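# Lay duct in covered trench and close the cover

## Task

Put the duct down inside the trench that has a cover, then close that cover again. Both must stay in place without any arm holding them, and at the end every gripper must have released and the arms must have pulled back out of the way.

## Robot and tools

Robots: three identical i2rt Big YAM arms named arm1, arm2 and arm3. Each has six revolute joints, a two-finger gripper and a wrist camera. With joints 1 and 6 at zero and the hand level and forward, the wrist camera rides above the hand and looks toward the fingertips. The hand can reach roughly 1.0 m from the joint1 axis. Two fixed room cameras, cam_high and cam_low, are not carried by any arm. The arms do not coordinate: if one stalls, the others keep going. A loose object may occasionally get a brief shove from outside.

Frames: one shared scene frame, origin on the floor, +z up. "hand" is the point midway between the fingertips (URDF link pinch). The hand's z axis runs along the fingers and the fingers open and close along its y axis. Each arm's foot has its own pose in that frame, which is never printed.

execute_actions(actions, cameras): actions is a list holding either nothing or a single action. An action is an object keyed by "arm1", "arm2" and/or "arm3". Each key holds {"joints": {...}} with absolute targets, not offsets, per named joint: joint1_rad -2.879 to 2.879 (base yaw, positive counter-clockwise seen from above), joint2_rad 0 to 3.141 (shoulder; 0 = upper arm pointing back roughly level, increasing lifts it up then forward), joint3_rad 0 to 3.019 (elbow; 0 = folded, increasing opens), joint4_rad -1.692 to 1.57 (hand pitch, positive tips fingers up), joint5_rad -1.57 to 1.57 (hand sideways, positive toward the arm's right), joint6_rad -2.094 to 2.094 (hand roll, positive clockwise seen from behind), all in radians; gripper_m 0 to 0.093 in metres, the fingertip gap. Completion tolerances: ±0.045, ±0.14, ±0.09, ±0.055, ±0.03, ±0.035 rad and ±0.003 m. Any joint or arm left out may keep driving toward its previous target. Every motion in an action starts at once; each can finish at a different moment, and joints move at different speeds, so the hand may sweep wide between postures. One action lasts at most 15 s. An unknown key or out-of-range number rejects the whole call and nothing moves. cameras: list of "arm1_cam_wrist", "arm2_cam_wrist", "arm3_cam_wrist", "cam_high", "cam_low" or "all"; omitted, null or ["all"] gives every camera, [] gives none. An empty actions list only reports state and images.

wait(seconds): 0 to 10 s, commands nothing new and returns the same report.

zoom_image(camera, region): enlarges part of a camera's most recent full image; region is [x0, y0, x1, y1] in image pixels from the top-left, no larger than 504 by 504.

read_manual(section): only returns licence text ("licences"); it moves nothing.

finished_scene(scene): pass the number of the scene being ended. It is final; the goal must already hold and keep holding.

Results: each arm's joint_positions, joint torques (whole drive output per arm joint, with per-unit offset, scale and noise; nonzero even in free air, friction can fake or mask load), and a pictures line naming the cameras in the order the images appear. Wrist images are 616x616 fisheye; room images are 504x504 pinhole with radial distortion. joint_status per commanded joint: "off_target" (stopped short and may still push), "contact_stop" or "time_out" (target dropped, joint holds where it stopped), "not_followed" (a self/inter-arm clearance check blocked that arm's joint targets; its gripper target still runs; blocked targets may be retried on later actions until valid ones are sent or the path clears), "limit_stop_at_motor_heat". A "joint command not followed" line, often with a "cause:" line, marks the blocking. on_its_own lists what was not commanded this call; "held at" is the held target, not the current position. A timed-out joint may keep pushing toward a target within 0.375, 0.375, 0.113, 0.225, 0.075, 0.3 rad (joints 1 to 6) of where it stands and will move there if freed; to relieve it, command its reported position. Tiny target changes may not move a joint. A joint carrying weight sags after a stop. If a call reports a stop, later calls in the same reply are skipped.

Hazards: a hard squeeze between two arms fails the run and ends it; a hard collision may too. Nothing reports arm-to-arm contact, and the clearance check can be late and ignores fingers, gripper housings and wrist cameras. Contact through a carried object does not count. The arms do not stop on contact; they keep pressing, possibly hard. Knocking anything out of the work area or to the floor fails the task; drops, slips, slams and hard pushes cost. Holding loads heats motors, even while you think: a MOTOR HOT line appears from 85 °C, and at 100 °C that arm and its gripper go limp and fall (OVER-TEMPERATURE FAULT); resend targets afterward. The simulation keeps running while you compose a reply, with the last command held. Fewer seconds of robot motion is better.

Each tool is called after "Emit:" by a JSON object that holds its "name" and its "arguments", one argument or row to a line.

## Session

Emit:
{"name": "execute_actions", "arguments": {
  "actions": []
}}

Scene clock: 0.00 s.
Joint torques (N m, as the arm reports them, + toward a larger angle): no reading
arm1.joint_positions: joint1_rad=-0.454 joint2_rad=+0.653 joint3_rad=+1.356 joint4_rad=-1.305 joint5_rad=-0.183 joint6_rad=-0.045 gripper_m=+0.094
arm1.joint_status: not commanded
arm1.hand: x=+0.0941 y=-0.3825 z=+1.3444 quat_wxyz=(-0.363, +0.505, -0.723, -0.301) (m; scene frame)
arm2.joint_positions: joint1_rad=-0.135 joint2_rad=+0.614 joint3_rad=+1.353 joint4_rad=-1.505 joint5_rad=+0.267 joint6_rad=-0.364 gripper_m=+0.095
arm2.joint_status: not commanded
arm2.hand: x=-0.4558 y=-0.2531 z=+1.2687 quat_wxyz=(-0.401, +0.686, -0.599, -0.094) (m; scene frame)
arm3.joint_positions: joint1_rad=-0.473 joint2_rad=+0.460 joint3_rad=+1.336 joint4_rad=-1.405 joint5_rad=+0.296 joint6_rad=-0.353 gripper_m=+0.094
arm3.joint_status: not commanded
arm3.hand: x=+0.6425 y=-0.3256 z=+1.3083 quat_wxyz=(-0.503, +0.509, -0.697, -0.051) (m; scene frame)
pictures: arm1_cam_wrist, arm2_cam_wrist, arm3_cam_wrist, cam_high, cam_low
Images, in order (width x height): arm1_cam_wrist 616x616, arm2_cam_wrist 616x616, arm3_cam_wrist 616x616, cam_high 504x504, cam_low 504x504.

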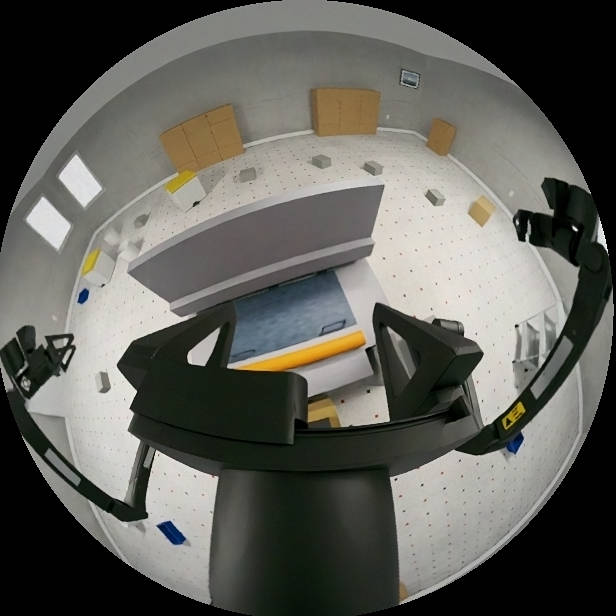

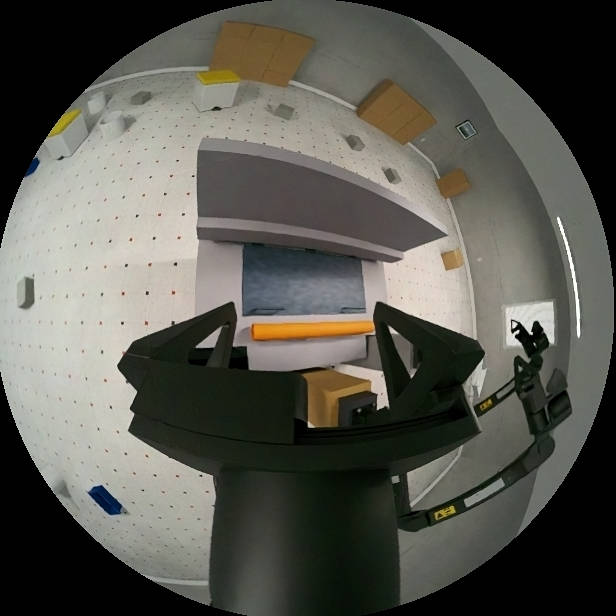

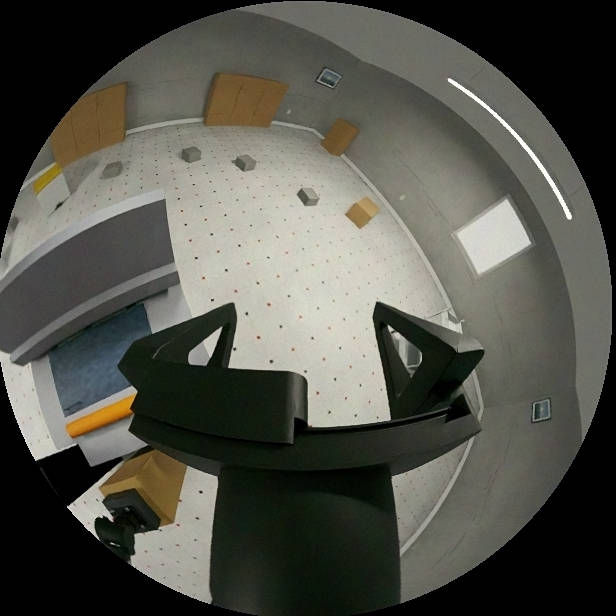

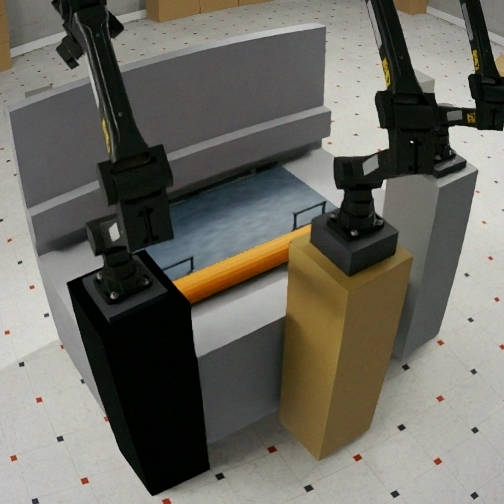

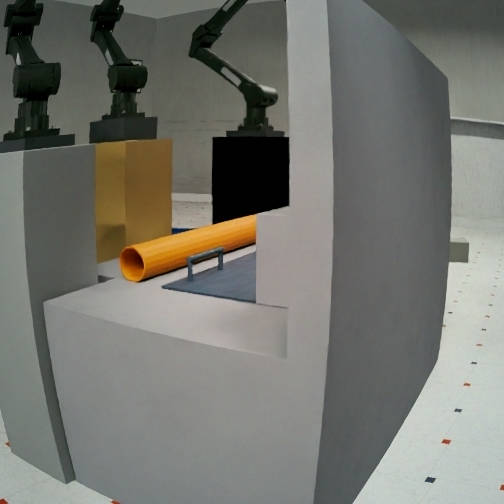

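Emit:
{"name": "zoom_image", "arguments": {
  "camera": "cam_high",
  "region": [100, 130, 400, 330]
}}

Emit:
{"name": "zoom_image", "arguments": {
  "camera": "cam_low",
  "region": [80, 180, 330, 330]
}}

Emit:
{"name": "zoom_image", "arguments": {
  "camera": "arm2_cam_wrist",
  "region": [180, 210, 420, 390]
}}

Region (100, 130, 400, 330) of cam_high's 504x504 image, scaled by 1.680, with more detail than that image has.

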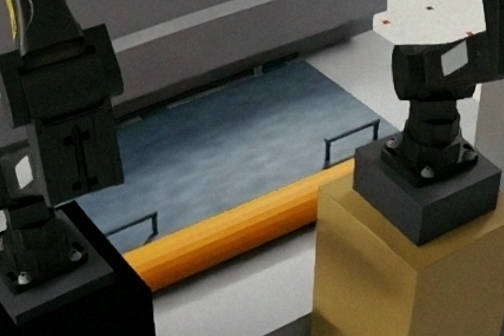

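Region (80, 180, 330, 330) of cam_low's 504x504 image, scaled by 2.016, with more detail than that image has; it fills the top 302 rows of this view, and the rest is white.

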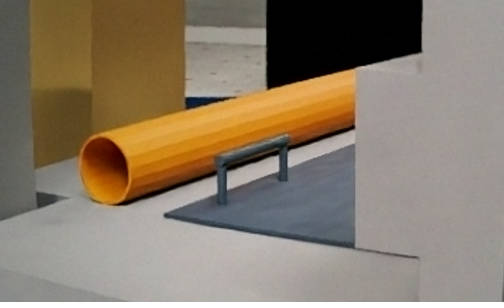

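Region (180, 210, 420, 390) of arm2_cam_wrist's 616x616 image, scaled by 2.100, with more detail than that image has; it fills the top 378 rows of this view, and the rest is white.

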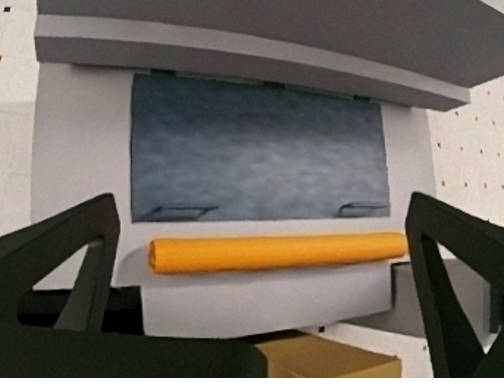

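Emit:
{"name": "zoom_image", "arguments": {
  "camera": "arm1_cam_wrist",
  "region": [200, 250, 400, 400]
}}

Emit:
{"name": "zoom_image", "arguments": {
  "camera": "arm3_cam_wrist",
  "region": [20, 280, 220, 480]
}}

Region (200, 250, 400, 400) of arm1_cam_wrist's 616x616 image, scaled by 2.520, with more detail than that image has; it fills the top 378 rows of this view, and the rest is white.

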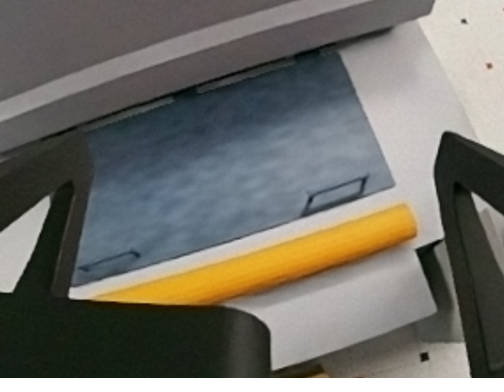

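Region (20, 280, 220, 480) of arm3_cam_wrist's 616x616 image, scaled by 2.520, with more detail than that image has.

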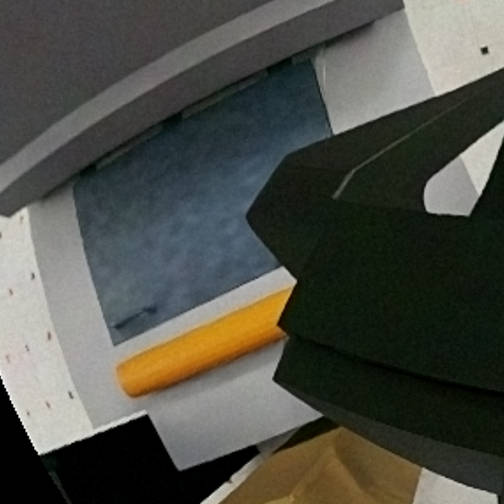

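Emit:
{"name": "execute_actions", "arguments": {
  "actions": [
    {"arm1":{"joints":{"joint1_rad":-0.029,"joint2_rad":1.926,"joint3_rad":0.952,"joint4_rad":-0.596,"joint5_rad":0,"joint6_rad":1.506,"gripper_m":0.093}},"arm2":{"joints":{"joint1_rad":-0.578,"joint2_rad":1.924,"joint3_rad":0.98,"joint4_rad":-0.627,"joint5_rad":0,"joint6_rad":1.003,"gripper_m":0.06}},"arm3":{"joints":{"joint1_rad":0.463,"joint2_rad":1.869,"joint3_rad":0.863,"joint4_rad":-0.565,"joint5_rad":0,"joint6_rad":-1.135,"gripper_m":0.06}}}
  ]
}}

Scene clock: 11.70 s.
Joint torques (N m, as the arm reports them, + toward a larger angle): arm1=[ -1.04 -14.36   6.87   1.15   0.11   0.08] | arm2=[  0.   -12.54   4.58   0.62  -0.09   0.17] | arm3=[ -1.31 -11.51   4.12   0.85  -0.08  -0.08]
arm1.joint_positions: joint1_rad=-0.026 joint2_rad=+1.913 joint3_rad=+0.950 joint4_rad=-0.608 joint5_rad=-0.004 joint6_rad=+1.498 gripper_m=+0.093
arm1.joint_status: all done
arm1.hand: x=+0.0273 y=-0.1896 z=+0.7262 quat_wxyz=(+0.003, +0.004, -1.000, -0.001) (m; scene frame)
arm2.joint_positions: joint1_rad=-0.578 joint2_rad=+1.934 joint3_rad=+0.978 joint4_rad=-0.638 joint5_rad=+0.004 joint6_rad=+0.994 gripper_m=+0.060
arm2.joint_status: all done
arm2.hand: x=-0.2872 y=-0.0823 z=+0.6788 quat_wxyz=(-0.001, +0.008, -1.000, +0.008) (m; scene frame)
arm3.joint_positions: joint1_rad=+0.466 joint2_rad=+1.864 joint3_rad=+0.863 joint4_rad=-0.575 joint5_rad=+0.001 joint6_rad=-1.126 gripper_m=+0.060
arm3.joint_status: all done
arm3.hand: x=+0.3484 y=-0.0888 z=+0.6797 quat_wxyz=(+0.007, +1.000, +0.000, +0.001) (m; scene frame)
pictures: arm1_cam_wrist, arm2_cam_wrist, arm3_cam_wrist, cam_high, cam_low
Images, in order (width x height): arm1_cam_wrist 616x616, arm2_cam_wrist 616x616, arm3_cam_wrist 616x616, cam_high 504x504, cam_low 504x504.

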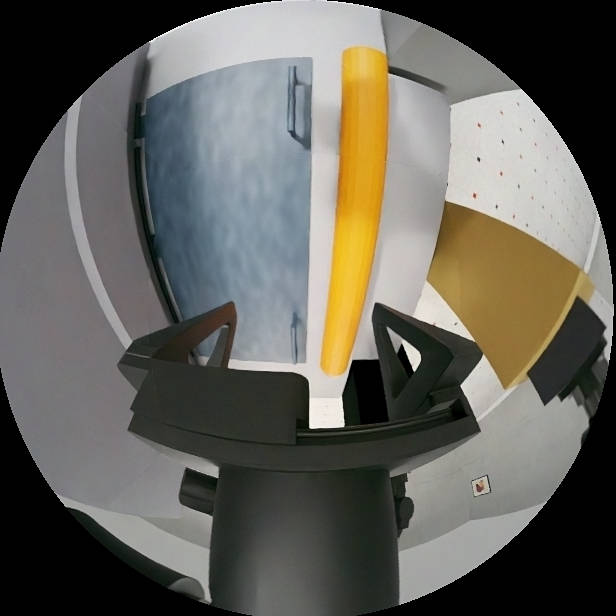

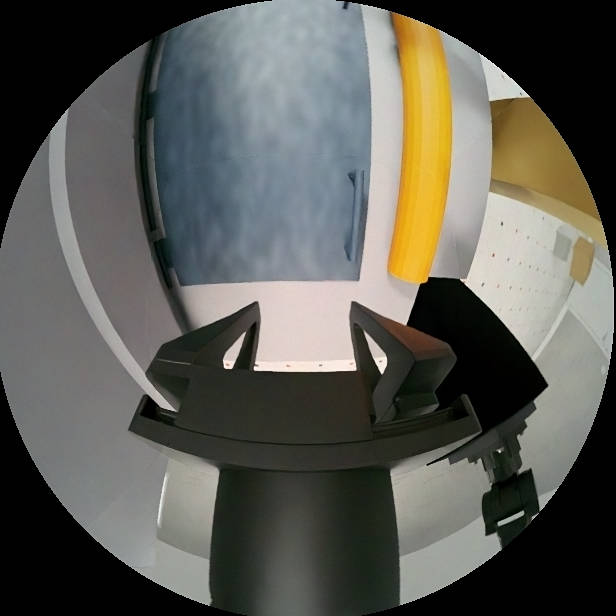

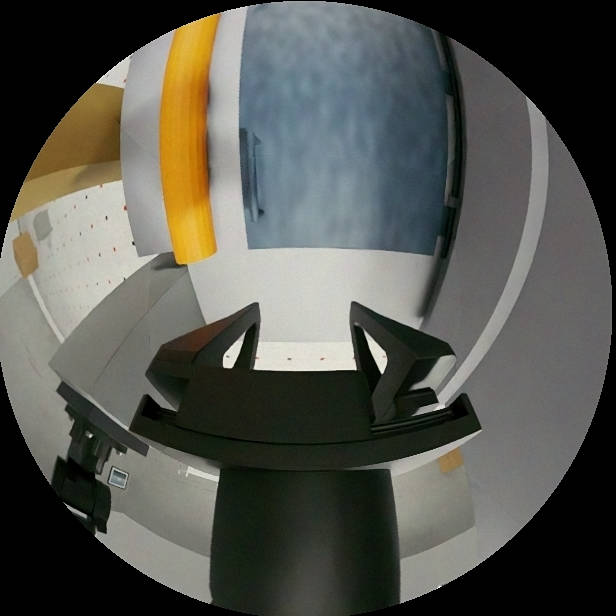

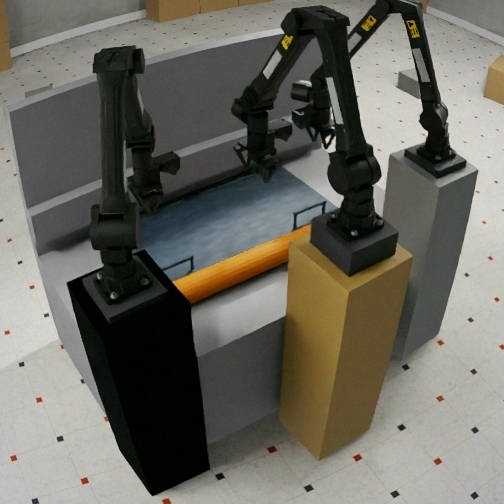

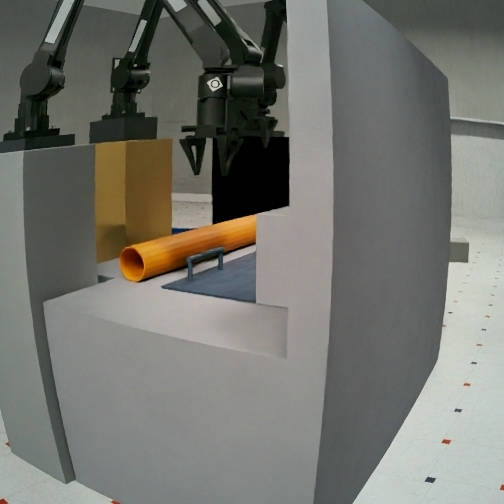

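Emit:
{"name": "zoom_image", "arguments": {
  "camera": "arm2_cam_wrist",
  "region": [300, 140, 460, 300]
}}

Emit:
{"name": "zoom_image", "arguments": {
  "camera": "arm3_cam_wrist",
  "region": [150, 110, 310, 270]
}}

Emit:
{"name": "zoom_image", "arguments": {
  "camera": "arm1_cam_wrist",
  "region": [250, 30, 410, 190]
}}

Emit:
{"name": "zoom_image", "arguments": {
  "camera": "arm1_cam_wrist",
  "region": [250, 260, 390, 400]
}}

Region (300, 140, 460, 300) of arm2_cam_wrist's 616x616 image, scaled by 3.150, with more detail than that image has.

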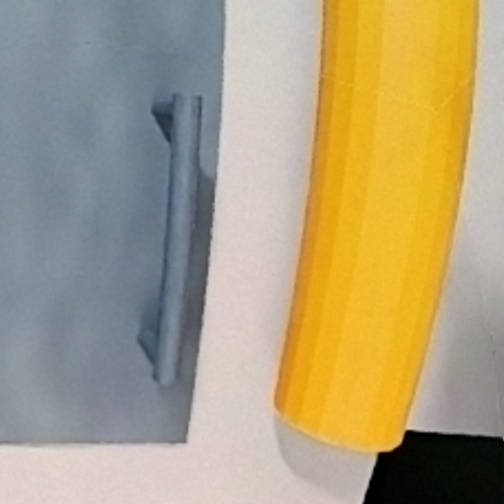

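Region (150, 110, 310, 270) of arm3_cam_wrist's 616x616 image, scaled by 3.150, with more detail than that image has.

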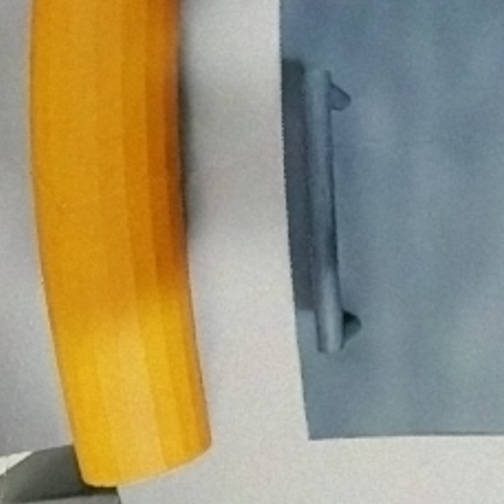

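Region (250, 30, 410, 190) of arm1_cam_wrist's 616x616 image, scaled by 3.150, with more detail than that image has.

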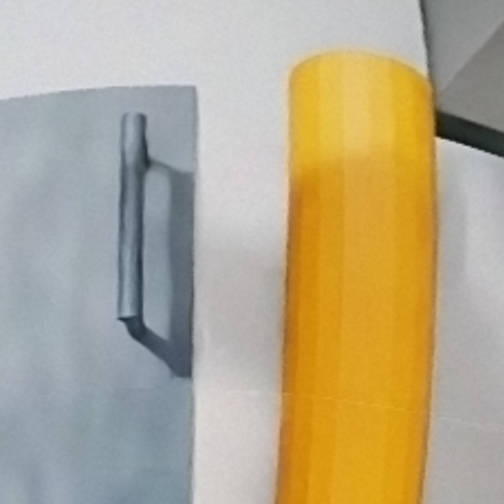

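Region (250, 260, 390, 400) of arm1_cam_wrist's 616x616 image, scaled by 3.600, with more detail than that image has.

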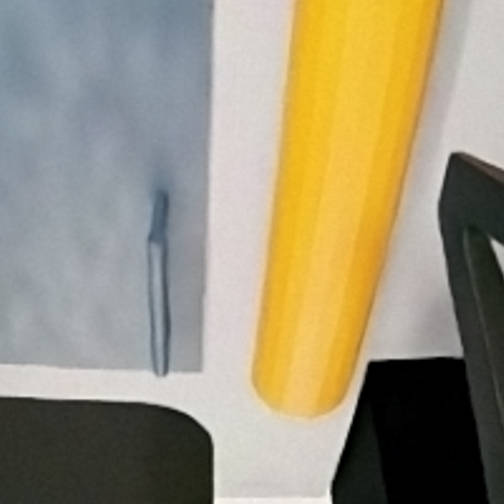

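Emit:
{"name": "execute_actions", "arguments": {
  "actions": [
    {"arm1":{"joints":{"joint1_rad":0.014,"joint2_rad":2.168,"joint3_rad":0.689,"joint4_rad":-0.09,"joint5_rad":0,"joint6_rad":1.549,"gripper_m":0.093}},"arm2":{"joints":{"joint1_rad":-0.751,"joint2_rad":2.24,"joint3_rad":0.855,"joint4_rad":-0.18,"joint5_rad":0,"joint6_rad":0.83,"gripper_m":0.06}},"arm3":{"joints":{"joint1_rad":0.755,"joint2_rad":2.235,"joint3_rad":0.856,"joint4_rad":-0.187,"joint5_rad":0,"joint6_rad":-0.843,"gripper_m":0.06}}}
  ]
}}

Scene clock: 19.97 s.
Joint torques (N m, as the arm reports them, + toward a larger angle): arm1=[ -0.49 -15.15   1.89   1.02   0.12   0.08] | arm2=[  0.27 -13.83   1.81   0.73  -0.1    0.02] | arm3=[ -1.97 -13.14   1.64   0.82  -0.04   0.08]
arm1.joint_positions: joint1_rad=+0.013 joint2_rad=+2.179 joint3_rad=+0.689 joint4_rad=-0.100 joint5_rad=-0.004 joint6_rad=+1.542 gripper_m=+0.093
arm1.joint_status: all done
arm1.hand: x=+0.0073 y=-0.2996 z=+0.5967 quat_wxyz=(+0.003, +0.002, -1.000, +0.009) (m; scene frame)
arm2.joint_positions: joint1_rad=-0.763 joint2_rad=+2.263 joint3_rad=+0.849 joint4_rad=-0.192 joint5_rad=+0.002 joint6_rad=+0.839 gripper_m=+0.060
arm2.joint_status: all done
arm2.hand: x=-0.2679 y=-0.1796 z=+0.5315 quat_wxyz=(+0.006, -0.007, -1.000, +0.011) (m; scene frame)
arm3.joint_positions: joint1_rad=+0.766 joint2_rad=+2.241 joint3_rad=+0.853 joint4_rad=-0.198 joint5_rad=-0.001 joint6_rad=-0.852 gripper_m=+0.060
arm3.joint_status: all done
arm3.hand: x=+0.2656 y=-0.1756 z=+0.5385 quat_wxyz=(+0.011, +1.000, +0.013, +0.005) (m; scene frame)
pictures: arm1_cam_wrist, arm2_cam_wrist, arm3_cam_wrist, cam_high, cam_low
Images, in order (width x height): arm1_cam_wrist 616x616, arm2_cam_wrist 616x616, arm3_cam_wrist 616x616, cam_high 504x504, cam_low 504x504.

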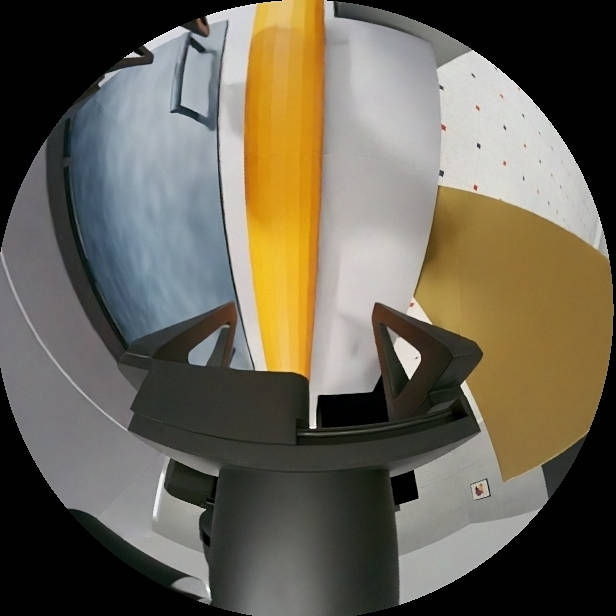

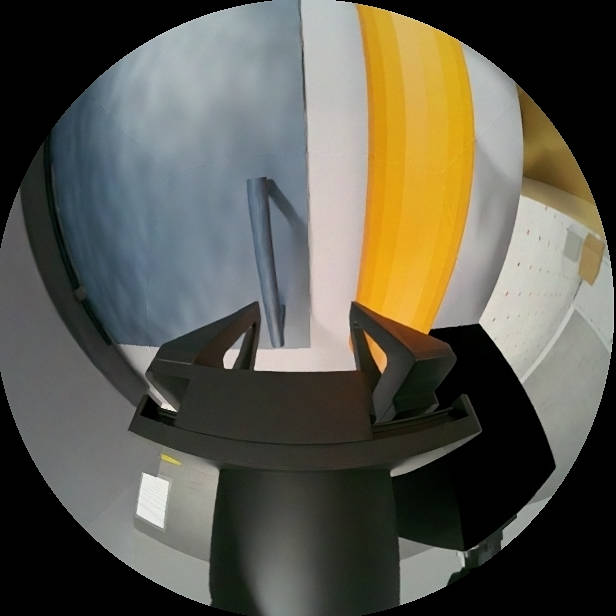

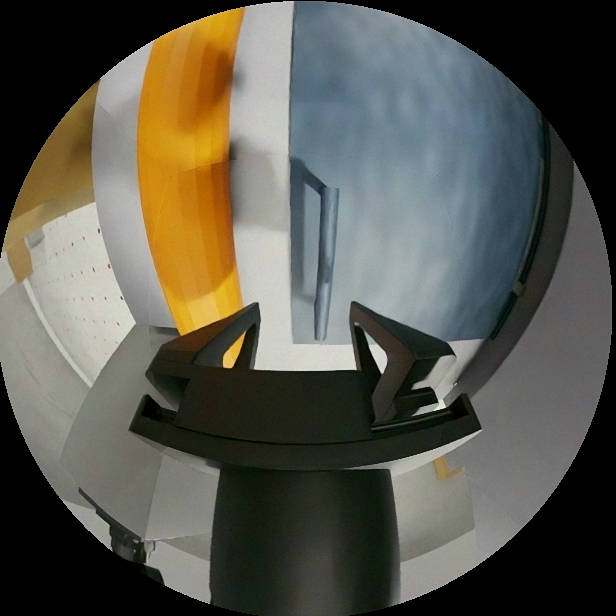

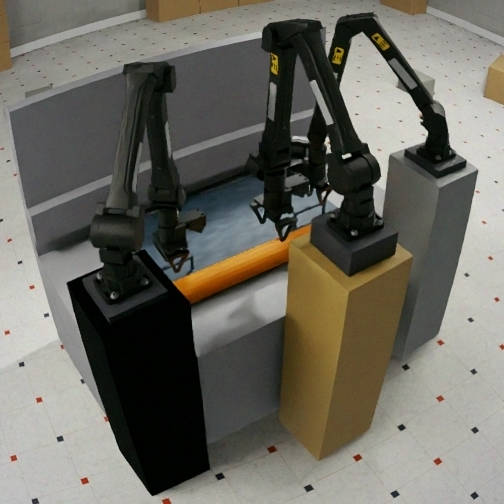

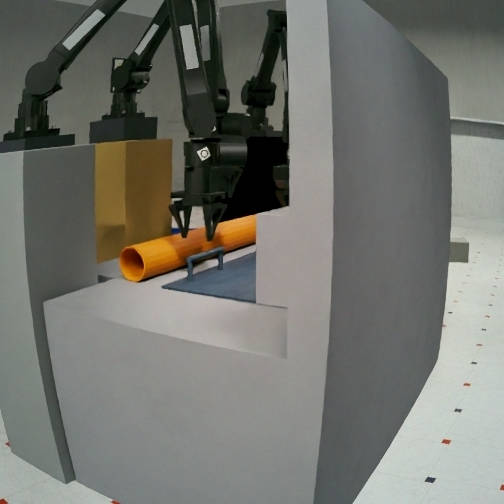

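Emit:
{"name": "execute_actions", "arguments": {
  "actions": [
    {"arm1":{"joints":{"joint1_rad":0.014,"joint2_rad":2.325,"joint3_rad":0.781,"joint4_rad":-0.004}},"arm2":{"joints":{"joint1_rad":-0.718,"joint2_rad":2.24,"joint3_rad":0.89,"joint4_rad":-0.184,"joint6_rad":0.872}},"arm3":{"joints":{"joint1_rad":0.737,"joint2_rad":2.248,"joint3_rad":0.886,"joint4_rad":-0.185,"joint6_rad":-0.85}}}
  ],
  "cameras": ["arm1_cam_wrist","arm2_cam_wrist","arm3_cam_wrist","cam_low"]
}}

Scene clock: 23.60 s.
Joint torques (N m, as the arm reports them, + toward a larger angle): arm1=[ -0.68 -13.26   1.66   0.89   0.08   0.06] | arm2=[  0.27 -14.43   2.23   0.64  -0.02   0.14] | arm3=[ -1.74 -12.35   2.52   0.85  -0.03   0.03]
arm1.joint_positions: joint1_rad=+0.013 joint2_rad=+2.306 joint3_rad=+0.781 joint4_rad=-0.010 joint5_rad=-0.004 joint6_rad=+1.542 gripper_m=+0.093
arm1.joint_status: all done
arm1.hand: x=+0.0080 y=-0.2674 z=+0.5593 quat_wxyz=(+0.003, +0.002, -1.000, -0.019) (m; scene frame)
arm2.joint_positions: joint1_rad=-0.724 joint2_rad=+2.263 joint3_rad=+0.879 joint4_rad=-0.192 joint5_rad=+0.002 joint6_rad=+0.863 gripper_m=+0.060
arm2.joint_status: all done
arm2.hand: x=-0.2667 y=-0.1560 z=+0.5334 quat_wxyz=(-0.005, +0.001, -1.000, +0.000) (m; scene frame)
arm3.joint_positions: joint1_rad=+0.745 joint2_rad=+2.241 joint3_rad=+0.873 joint4_rad=-0.194 joint5_rad=-0.001 joint6_rad=-0.851 gripper_m=+0.060
arm3.joint_status: all done
arm3.hand: x=+0.2622 y=-0.1601 z=+0.5398 quat_wxyz=(+0.001, +1.000, +0.002, -0.004) (m; scene frame)
pictures: arm1_cam_wrist, arm2_cam_wrist, arm3_cam_wrist, cam_low
Images, in order (width x height): arm1_cam_wrist 616x616, arm2_cam_wrist 616x616, arm3_cam_wrist 616x616, cam_low 504x504.

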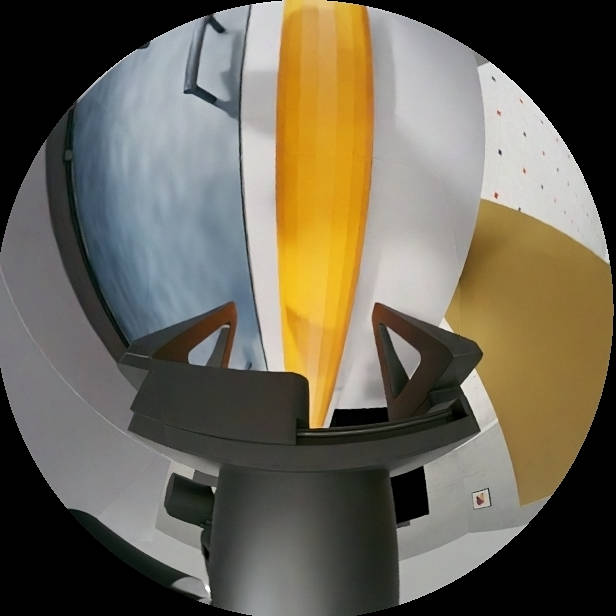

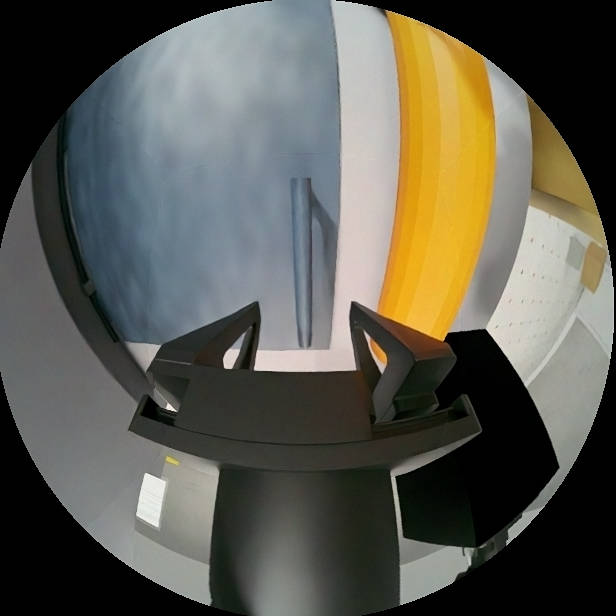

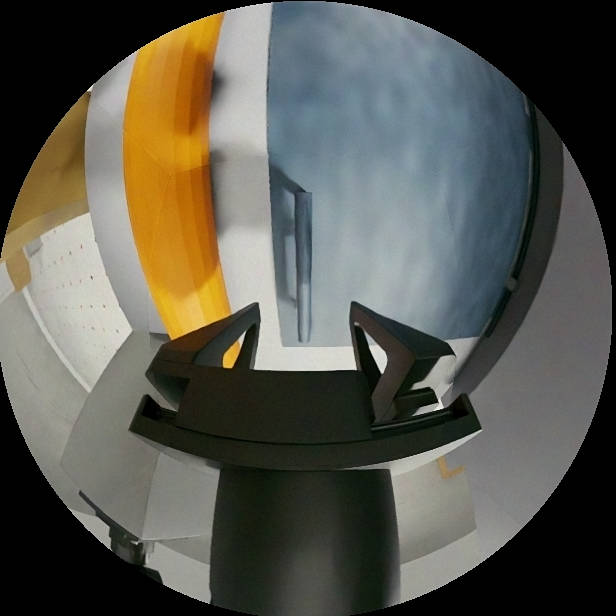

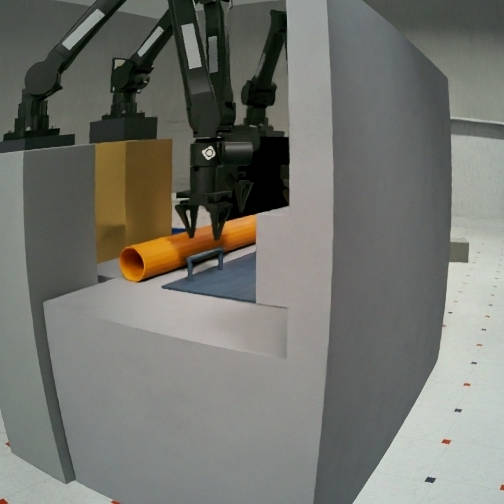

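Emit:
{"name": "execute_actions", "arguments": {
  "actions": [
    {"arm1":{"joints":{"joint2_rad":2.41,"joint3_rad":0.806,"joint4_rad":0.03}},"arm2":{"joints":{"joint2_rad":2.335,"joint3_rad":0.915,"joint4_rad":-0.135}},"arm3":{"joints":{"joint2_rad":2.338,"joint3_rad":0.92,"joint4_rad":-0.142}}}
  ],
  "cameras": ["arm1_cam_wrist"]
}}

Scene clock: 26.20 s.
Joint torques (N m, as the arm reports them, + toward a larger angle): arm1=[ -0.55 -13.82   1.14   0.99   0.08   0.07] | arm2=[  0.04 -12.94   1.77   0.74  -0.12   0.13] | arm3=[ -1.75 -12.58   1.45   0.72  -0.04   0.03]
arm1.joint_positions: joint1_rad=+0.013 joint2_rad=+2.393 joint3_rad=+0.805 joint4_rad=+0.021 joint5_rad=-0.004 joint6_rad=+1.542 gripper_m=+0.093
arm1.joint_status: all done
arm1.hand: x=+0.0076 y=-0.2796 z=+0.5316 quat_wxyz=(+0.003, +0.002, -1.000, -0.003) (m; scene frame)
arm2.joint_positions: joint1_rad=-0.724 joint2_rad=+2.336 joint3_rad=+0.910 joint4_rad=-0.144 joint5_rad=+0.002 joint6_rad=+0.864 gripper_m=+0.060
arm2.joint_status: all done
arm2.hand: x=-0.2645 y=-0.1536 z=+0.5087 quat_wxyz=(-0.007, +0.000, -1.000, -0.002) (m; scene frame)
arm3.joint_positions: joint1_rad=+0.745 joint2_rad=+2.325 joint3_rad=+0.917 joint4_rad=-0.149 joint5_rad=-0.001 joint6_rad=-0.851 gripper_m=+0.060
arm3.joint_status: all done
arm3.hand: x=+0.2581 y=-0.1558 z=+0.5118 quat_wxyz=(+0.000, +1.000, +0.002, -0.005) (m; scene frame)
pictures: arm1_cam_wrist
Images, in order (width x height): arm1_cam_wrist 616x616.

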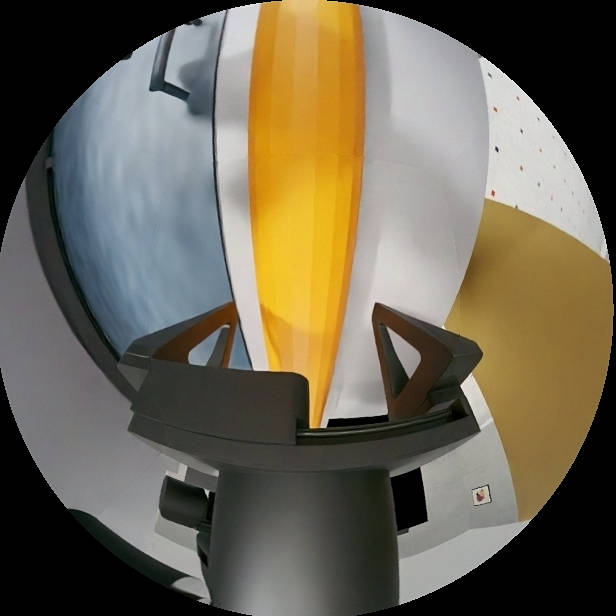

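Emit:
{"name": "execute_actions", "arguments": {
  "actions": [
    {"arm1":{"joints":{"joint2_rad":2.507,"joint3_rad":0.854,"joint4_rad":0.075}},"arm2":{"joints":{"joint2_rad":2.424,"joint3_rad":0.951,"joint4_rad":-0.084}},"arm3":{"joints":{"joint2_rad":2.435,"joint3_rad":0.953,"joint4_rad":-0.093}}}
  ],
  "cameras": ["arm1_cam_wrist","arm2_cam_wrist","arm3_cam_wrist","cam_low"]
}}

Scene clock: 27.60 s.
Joint torques (N m, as the arm reports them, + toward a larger angle): arm1=[ -0.74 -13.88   0.49   1.01   0.09   0.07] | arm2=[ -0.24 -12.86   1.31   0.36  -0.04   0.15] | arm3=[ -1.65 -12.87   0.77   0.72  -0.04   0.03]
arm1.joint_positions: joint1_rad=+0.013 joint2_rad=+2.489 joint3_rad=+0.854 joint4_rad=+0.064 joint5_rad=-0.004 joint6_rad=+1.542 gripper_m=+0.093
arm1.joint_status: all done
arm1.hand: x=+0.0075 y=-0.2806 z=+0.5003 quat_wxyz=(+0.003, +0.002, -1.000, +0.000) (m; scene frame)
arm2.joint_positions: joint1_rad=-0.724 joint2_rad=+2.427 joint3_rad=+0.949 joint4_rad=-0.093 joint5_rad=+0.002 joint6_rad=+0.864 gripper_m=+0.060
arm2.joint_status: all done
arm2.hand: x=-0.2646 y=-0.1540 z=+0.4772 quat_wxyz=(-0.006, +0.000, -1.000, -0.002) (m; scene frame)
arm3.joint_positions: joint1_rad=+0.745 joint2_rad=+2.426 joint3_rad=+0.952 joint4_rad=-0.101 joint5_rad=-0.001 joint6_rad=-0.851 gripper_m=+0.060
arm3.joint_status: all done
arm3.hand: x=+0.2630 y=-0.1616 z=+0.4765 quat_wxyz=(+0.006, +1.000, +0.002, +0.001) (m; scene frame)
pictures: arm1_cam_wrist, arm2_cam_wrist, arm3_cam_wrist, cam_low
Images, in order (width x height): arm1_cam_wrist 616x616, arm2_cam_wrist 616x616, arm3_cam_wrist 616x616, cam_low 504x504.

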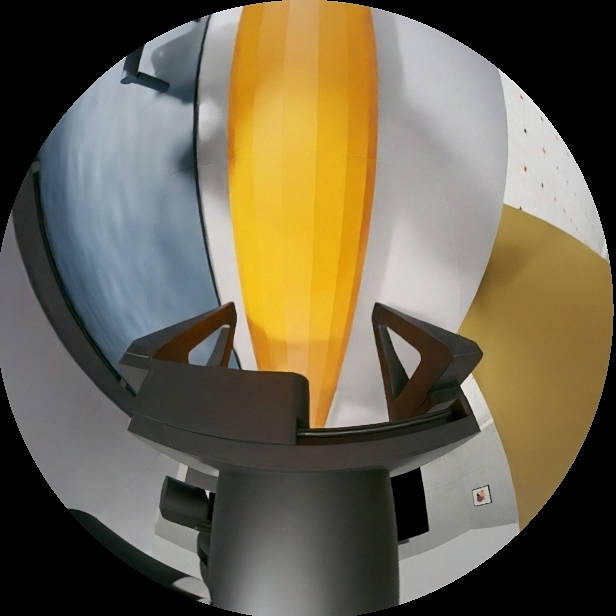

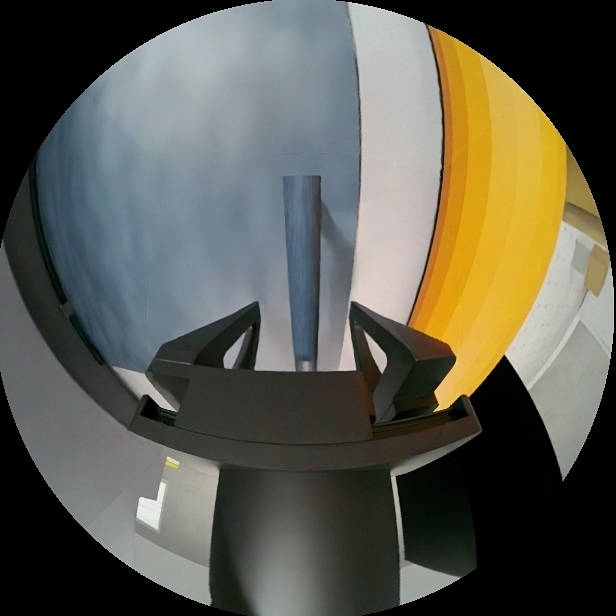

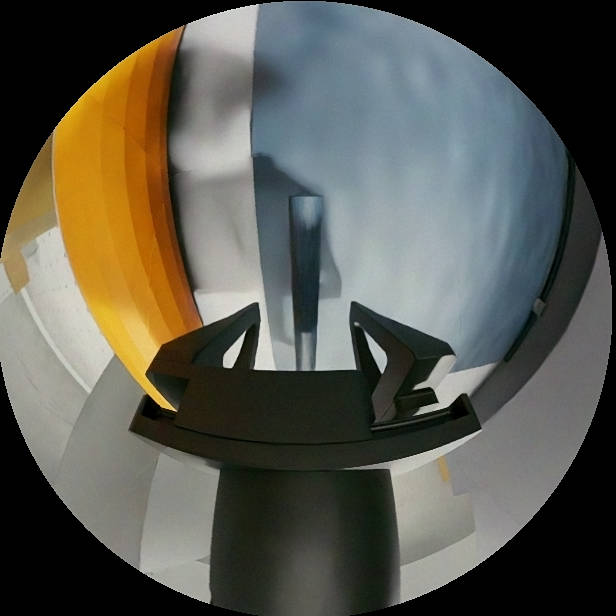

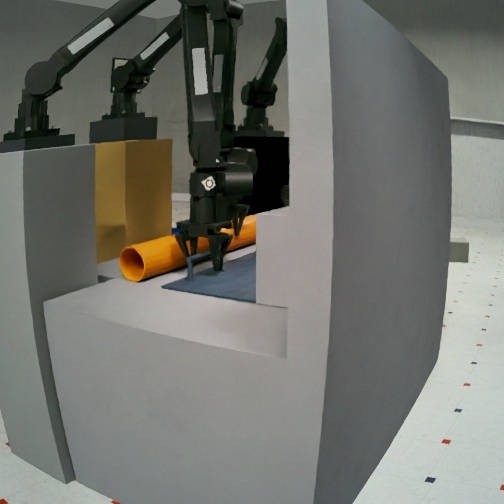

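Emit:
{"name": "zoom_image", "arguments": {
  "camera": "cam_low",
  "region": [150, 200, 270, 300]
}}

Region (150, 200, 270, 300) of cam_low's 504x504 image, scaled by 4.200, with more detail than that image has.

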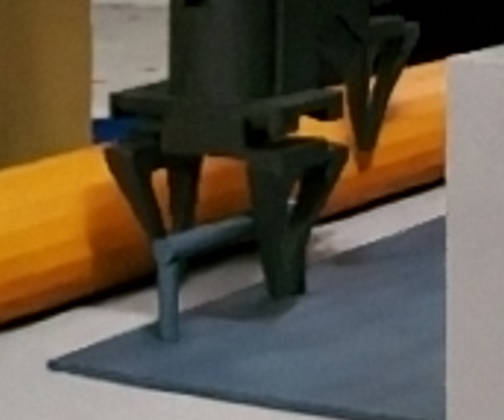

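Emit:
{"name": "execute_actions", "arguments": {
  "actions": [
    {"arm1":{"joints":{"joint2_rad":2.582,"joint3_rad":0.897,"joint4_rad":0.108}},"arm2":{"joints":{"gripper_m":0.0}},"arm3":{"joints":{"gripper_m":0.0}}}
  ],
  "cameras": ["arm1_cam_wrist","arm2_cam_wrist","cam_low"]
}}

Scene clock: 29.70 s.
Joint torques (N m, as the arm reports them, + toward a larger angle): arm1=[ -0.52 -13.57   0.26   1.06   0.08   0.06] | arm2=[ -0.26 -13.2    1.08   0.59  -0.09   0.19] | arm3=[ -1.74 -12.86   0.85   0.69  -0.06   0.03]
arm1.joint_positions: joint1_rad=+0.013 joint2_rad=+2.562 joint3_rad=+0.895 joint4_rad=+0.097 joint5_rad=-0.004 joint6_rad=+1.542 gripper_m=+0.093
arm1.joint_status: all done
arm1.hand: x=+0.0075 y=-0.2800 z=+0.4758 quat_wxyz=(+0.003, +0.002, -1.000, -0.002) (m; scene frame)
arm2.joint_positions: joint1_rad=-0.724 joint2_rad=+2.427 joint3_rad=+0.949 joint4_rad=-0.092 joint5_rad=+0.003 joint6_rad=+0.854 gripper_m=+0.009
arm2.joint_status: gripper_m off_target (ended at +0.009, target +0.000)
arm2.hand: x=-0.2642 y=-0.1539 z=+0.4772 quat_wxyz=(-0.007, +0.005, -1.000, -0.002) (m; scene frame)
arm3.joint_positions: joint1_rad=+0.745 joint2_rad=+2.426 joint3_rad=+0.952 joint4_rad=-0.100 joint5_rad=+0.000 joint6_rad=-0.851 gripper_m=+0.009
arm3.joint_status: gripper_m off_target (ended at +0.009, target +0.000)
arm3.hand: x=+0.2630 y=-0.1615 z=+0.4765 quat_wxyz=(+0.006, +1.000, +0.002, +0.001) (m; scene frame)
pictures: arm1_cam_wrist, arm2_cam_wrist, cam_low
Images, in order (width x height): arm1_cam_wrist 616x616, arm2_cam_wrist 616x616, cam_low 504x504.

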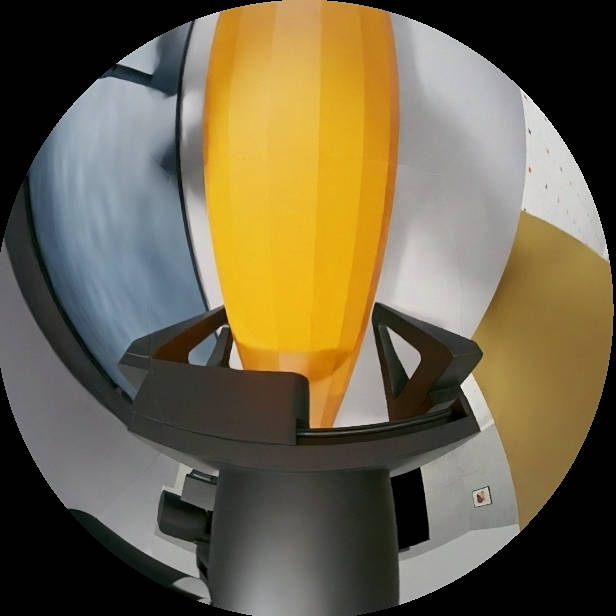

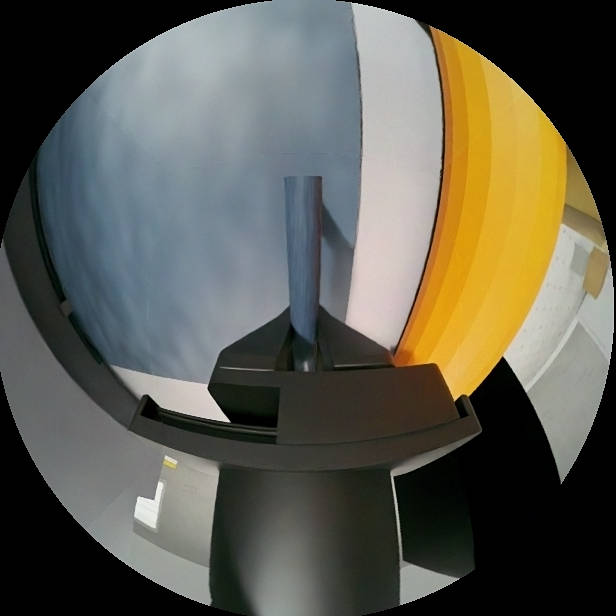

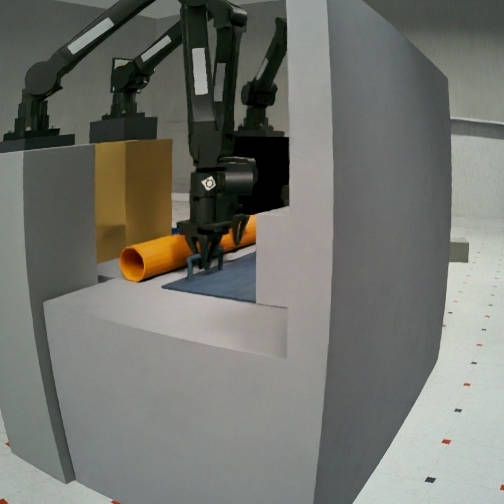

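Emit:
{"name": "execute_actions", "arguments": {
  "actions": [
    {"arm1":{"joints":{"gripper_m":0.06}},"arm2":{"joints":{"joint1_rad":-0.756,"joint2_rad":2.246,"joint3_rad":0.816,"joint4_rad":-0.002,"joint5_rad":-0.117,"joint6_rad":0.83,"gripper_m":0.0}},"arm3":{"joints":{"joint1_rad":0.778,"joint2_rad":2.246,"joint3_rad":0.816,"joint4_rad":-0.005,"joint5_rad":0.12,"joint6_rad":-0.827,"gripper_m":0.0}}}
  ],
  "cameras": ["cam_high","cam_low"]
}}

Scene clock: 33.00 s.
Joint torques (N m, as the arm reports them, + toward a larger angle): arm1=[ -0.65 -13.7    0.12   0.95   0.09   0.04] | arm2=[ -0.16 -15.92  -0.31   0.41  -0.12   0.12] | arm3=[ -0.94 -15.61  -0.49   0.35   0.23   0.02]
arm1.joint_positions: joint1_rad=+0.013 joint2_rad=+2.562 joint3_rad=+0.897 joint4_rad=+0.101 joint5_rad=-0.004 joint6_rad=+1.544 gripper_m=+0.074
arm1.joint_status: gripper_m off_target (ended at +0.074, target +0.060)
arm1.hand: x=+0.0075 y=-0.2778 z=+0.4757 quat_wxyz=(+0.003, +0.001, -1.000, -0.004) (m; scene frame)
arm2.joint_positions: joint1_rad=-0.753 joint2_rad=+2.297 joint3_rad=+0.840 joint4_rad=+0.004 joint5_rad=-0.114 joint6_rad=+0.826 gripper_m=+0.009
arm2.joint_status: gripper_m off_target (ended at +0.009, target +0.000); the others done
arm2.hand: x=-0.2655 y=-0.1422 z=+0.5220 quat_wxyz=(-0.003, +0.008, -0.996, -0.084) (m; scene frame)
arm3.joint_positions: joint1_rad=+0.776 joint2_rad=+2.292 joint3_rad=+0.837 joint4_rad=+0.002 joint5_rad=+0.115 joint6_rad=-0.827 gripper_m=+0.009
arm3.joint_status: gripper_m off_target (ended at +0.009, target +0.000); the others done
arm3.hand: x=+0.2633 y=-0.1497 z=+0.5224 quat_wxyz=(-0.078, +0.997, +0.002, +0.001) (m; scene frame)
pictures: cam_high, cam_low
Images, in order (width x height): cam_high 504x504, cam_low 504x504.

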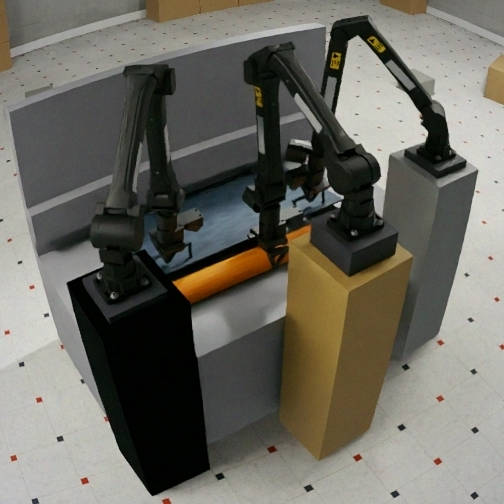

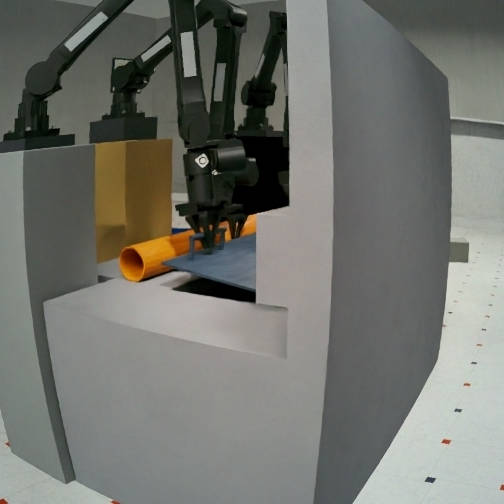

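Emit:
{"name": "execute_actions", "arguments": {
  "actions": [
    {"arm2":{"joints":{"joint1_rad":-0.762,"joint2_rad":1.94,"joint3_rad":0.69,"joint4_rad":0.077,"joint5_rad":-0.324,"joint6_rad":0.878,"gripper_m":0.0}},"arm3":{"joints":{"joint1_rad":0.785,"joint2_rad":1.94,"joint3_rad":0.69,"joint4_rad":0.071,"joint5_rad":0.331,"joint6_rad":-0.874,"gripper_m":0.0}}}
  ],
  "cameras": ["cam_high","cam_low"]
}}

Scene clock: 34.97 s.
Joint torques (N m, as the arm reports them, + toward a larger angle): arm1=[ -0.52 -13.74   0.23   0.9    0.08   0.05] | arm2=[ -0.41 -17.11   0.35   0.74  -0.67   0.01] | arm3=[ -0.19 -16.31   0.61   0.74   0.83   0.13]
arm1.joint_positions: joint1_rad=+0.013 joint2_rad=+2.562 joint3_rad=+0.897 joint4_rad=+0.101 joint5_rad=-0.004 joint6_rad=+1.544 gripper_m=+0.074
arm1.joint_status: not commanded
arm1.hand: x=+0.0075 y=-0.2778 z=+0.4757 quat_wxyz=(+0.003, +0.001, -1.000, -0.004) (m; scene frame)
arm2.joint_positions: joint1_rad=-0.747 joint2_rad=+2.014 joint3_rad=+0.723 joint4_rad=+0.083 joint5_rad=-0.309 joint6_rad=+0.883 gripper_m=+0.009
arm2.joint_status: gripper_m off_target (ended at +0.009, target +0.000); the others done
arm2.hand: x=-0.2669 y=-0.0902 z=+0.6303 quat_wxyz=(-0.007, +0.009, -0.972, -0.236) (m; scene frame)
arm3.joint_positions: joint1_rad=+0.774 joint2_rad=+2.009 joint3_rad=+0.718 joint4_rad=+0.080 joint5_rad=+0.314 joint6_rad=-0.880 gripper_m=+0.009
arm3.joint_status: gripper_m off_target (ended at +0.009, target +0.000); the others done
arm3.hand: x=+0.2629 y=-0.0987 z=+0.6293 quat_wxyz=(-0.230, +0.973, +0.002, -0.002) (m; scene frame)
pictures: cam_high, cam_low
Images, in order (width x height): cam_high 504x504, cam_low 504x504.

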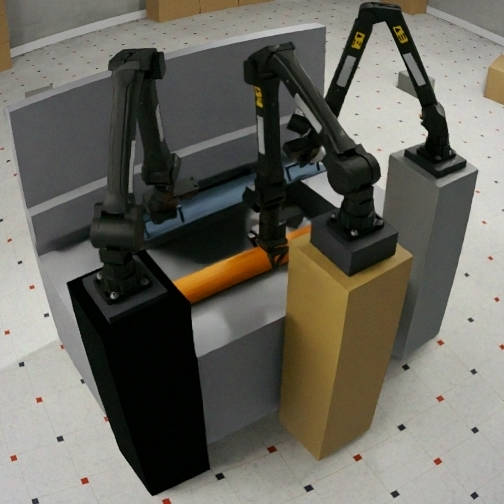

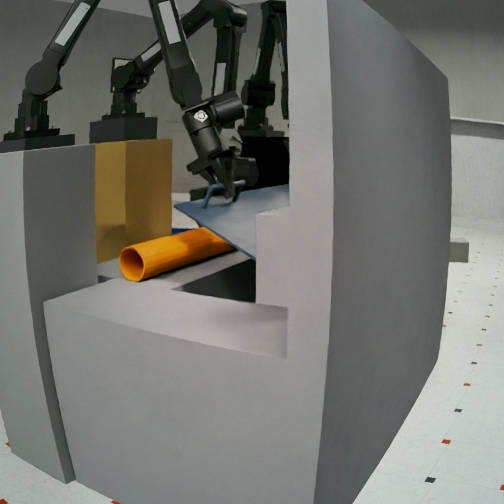

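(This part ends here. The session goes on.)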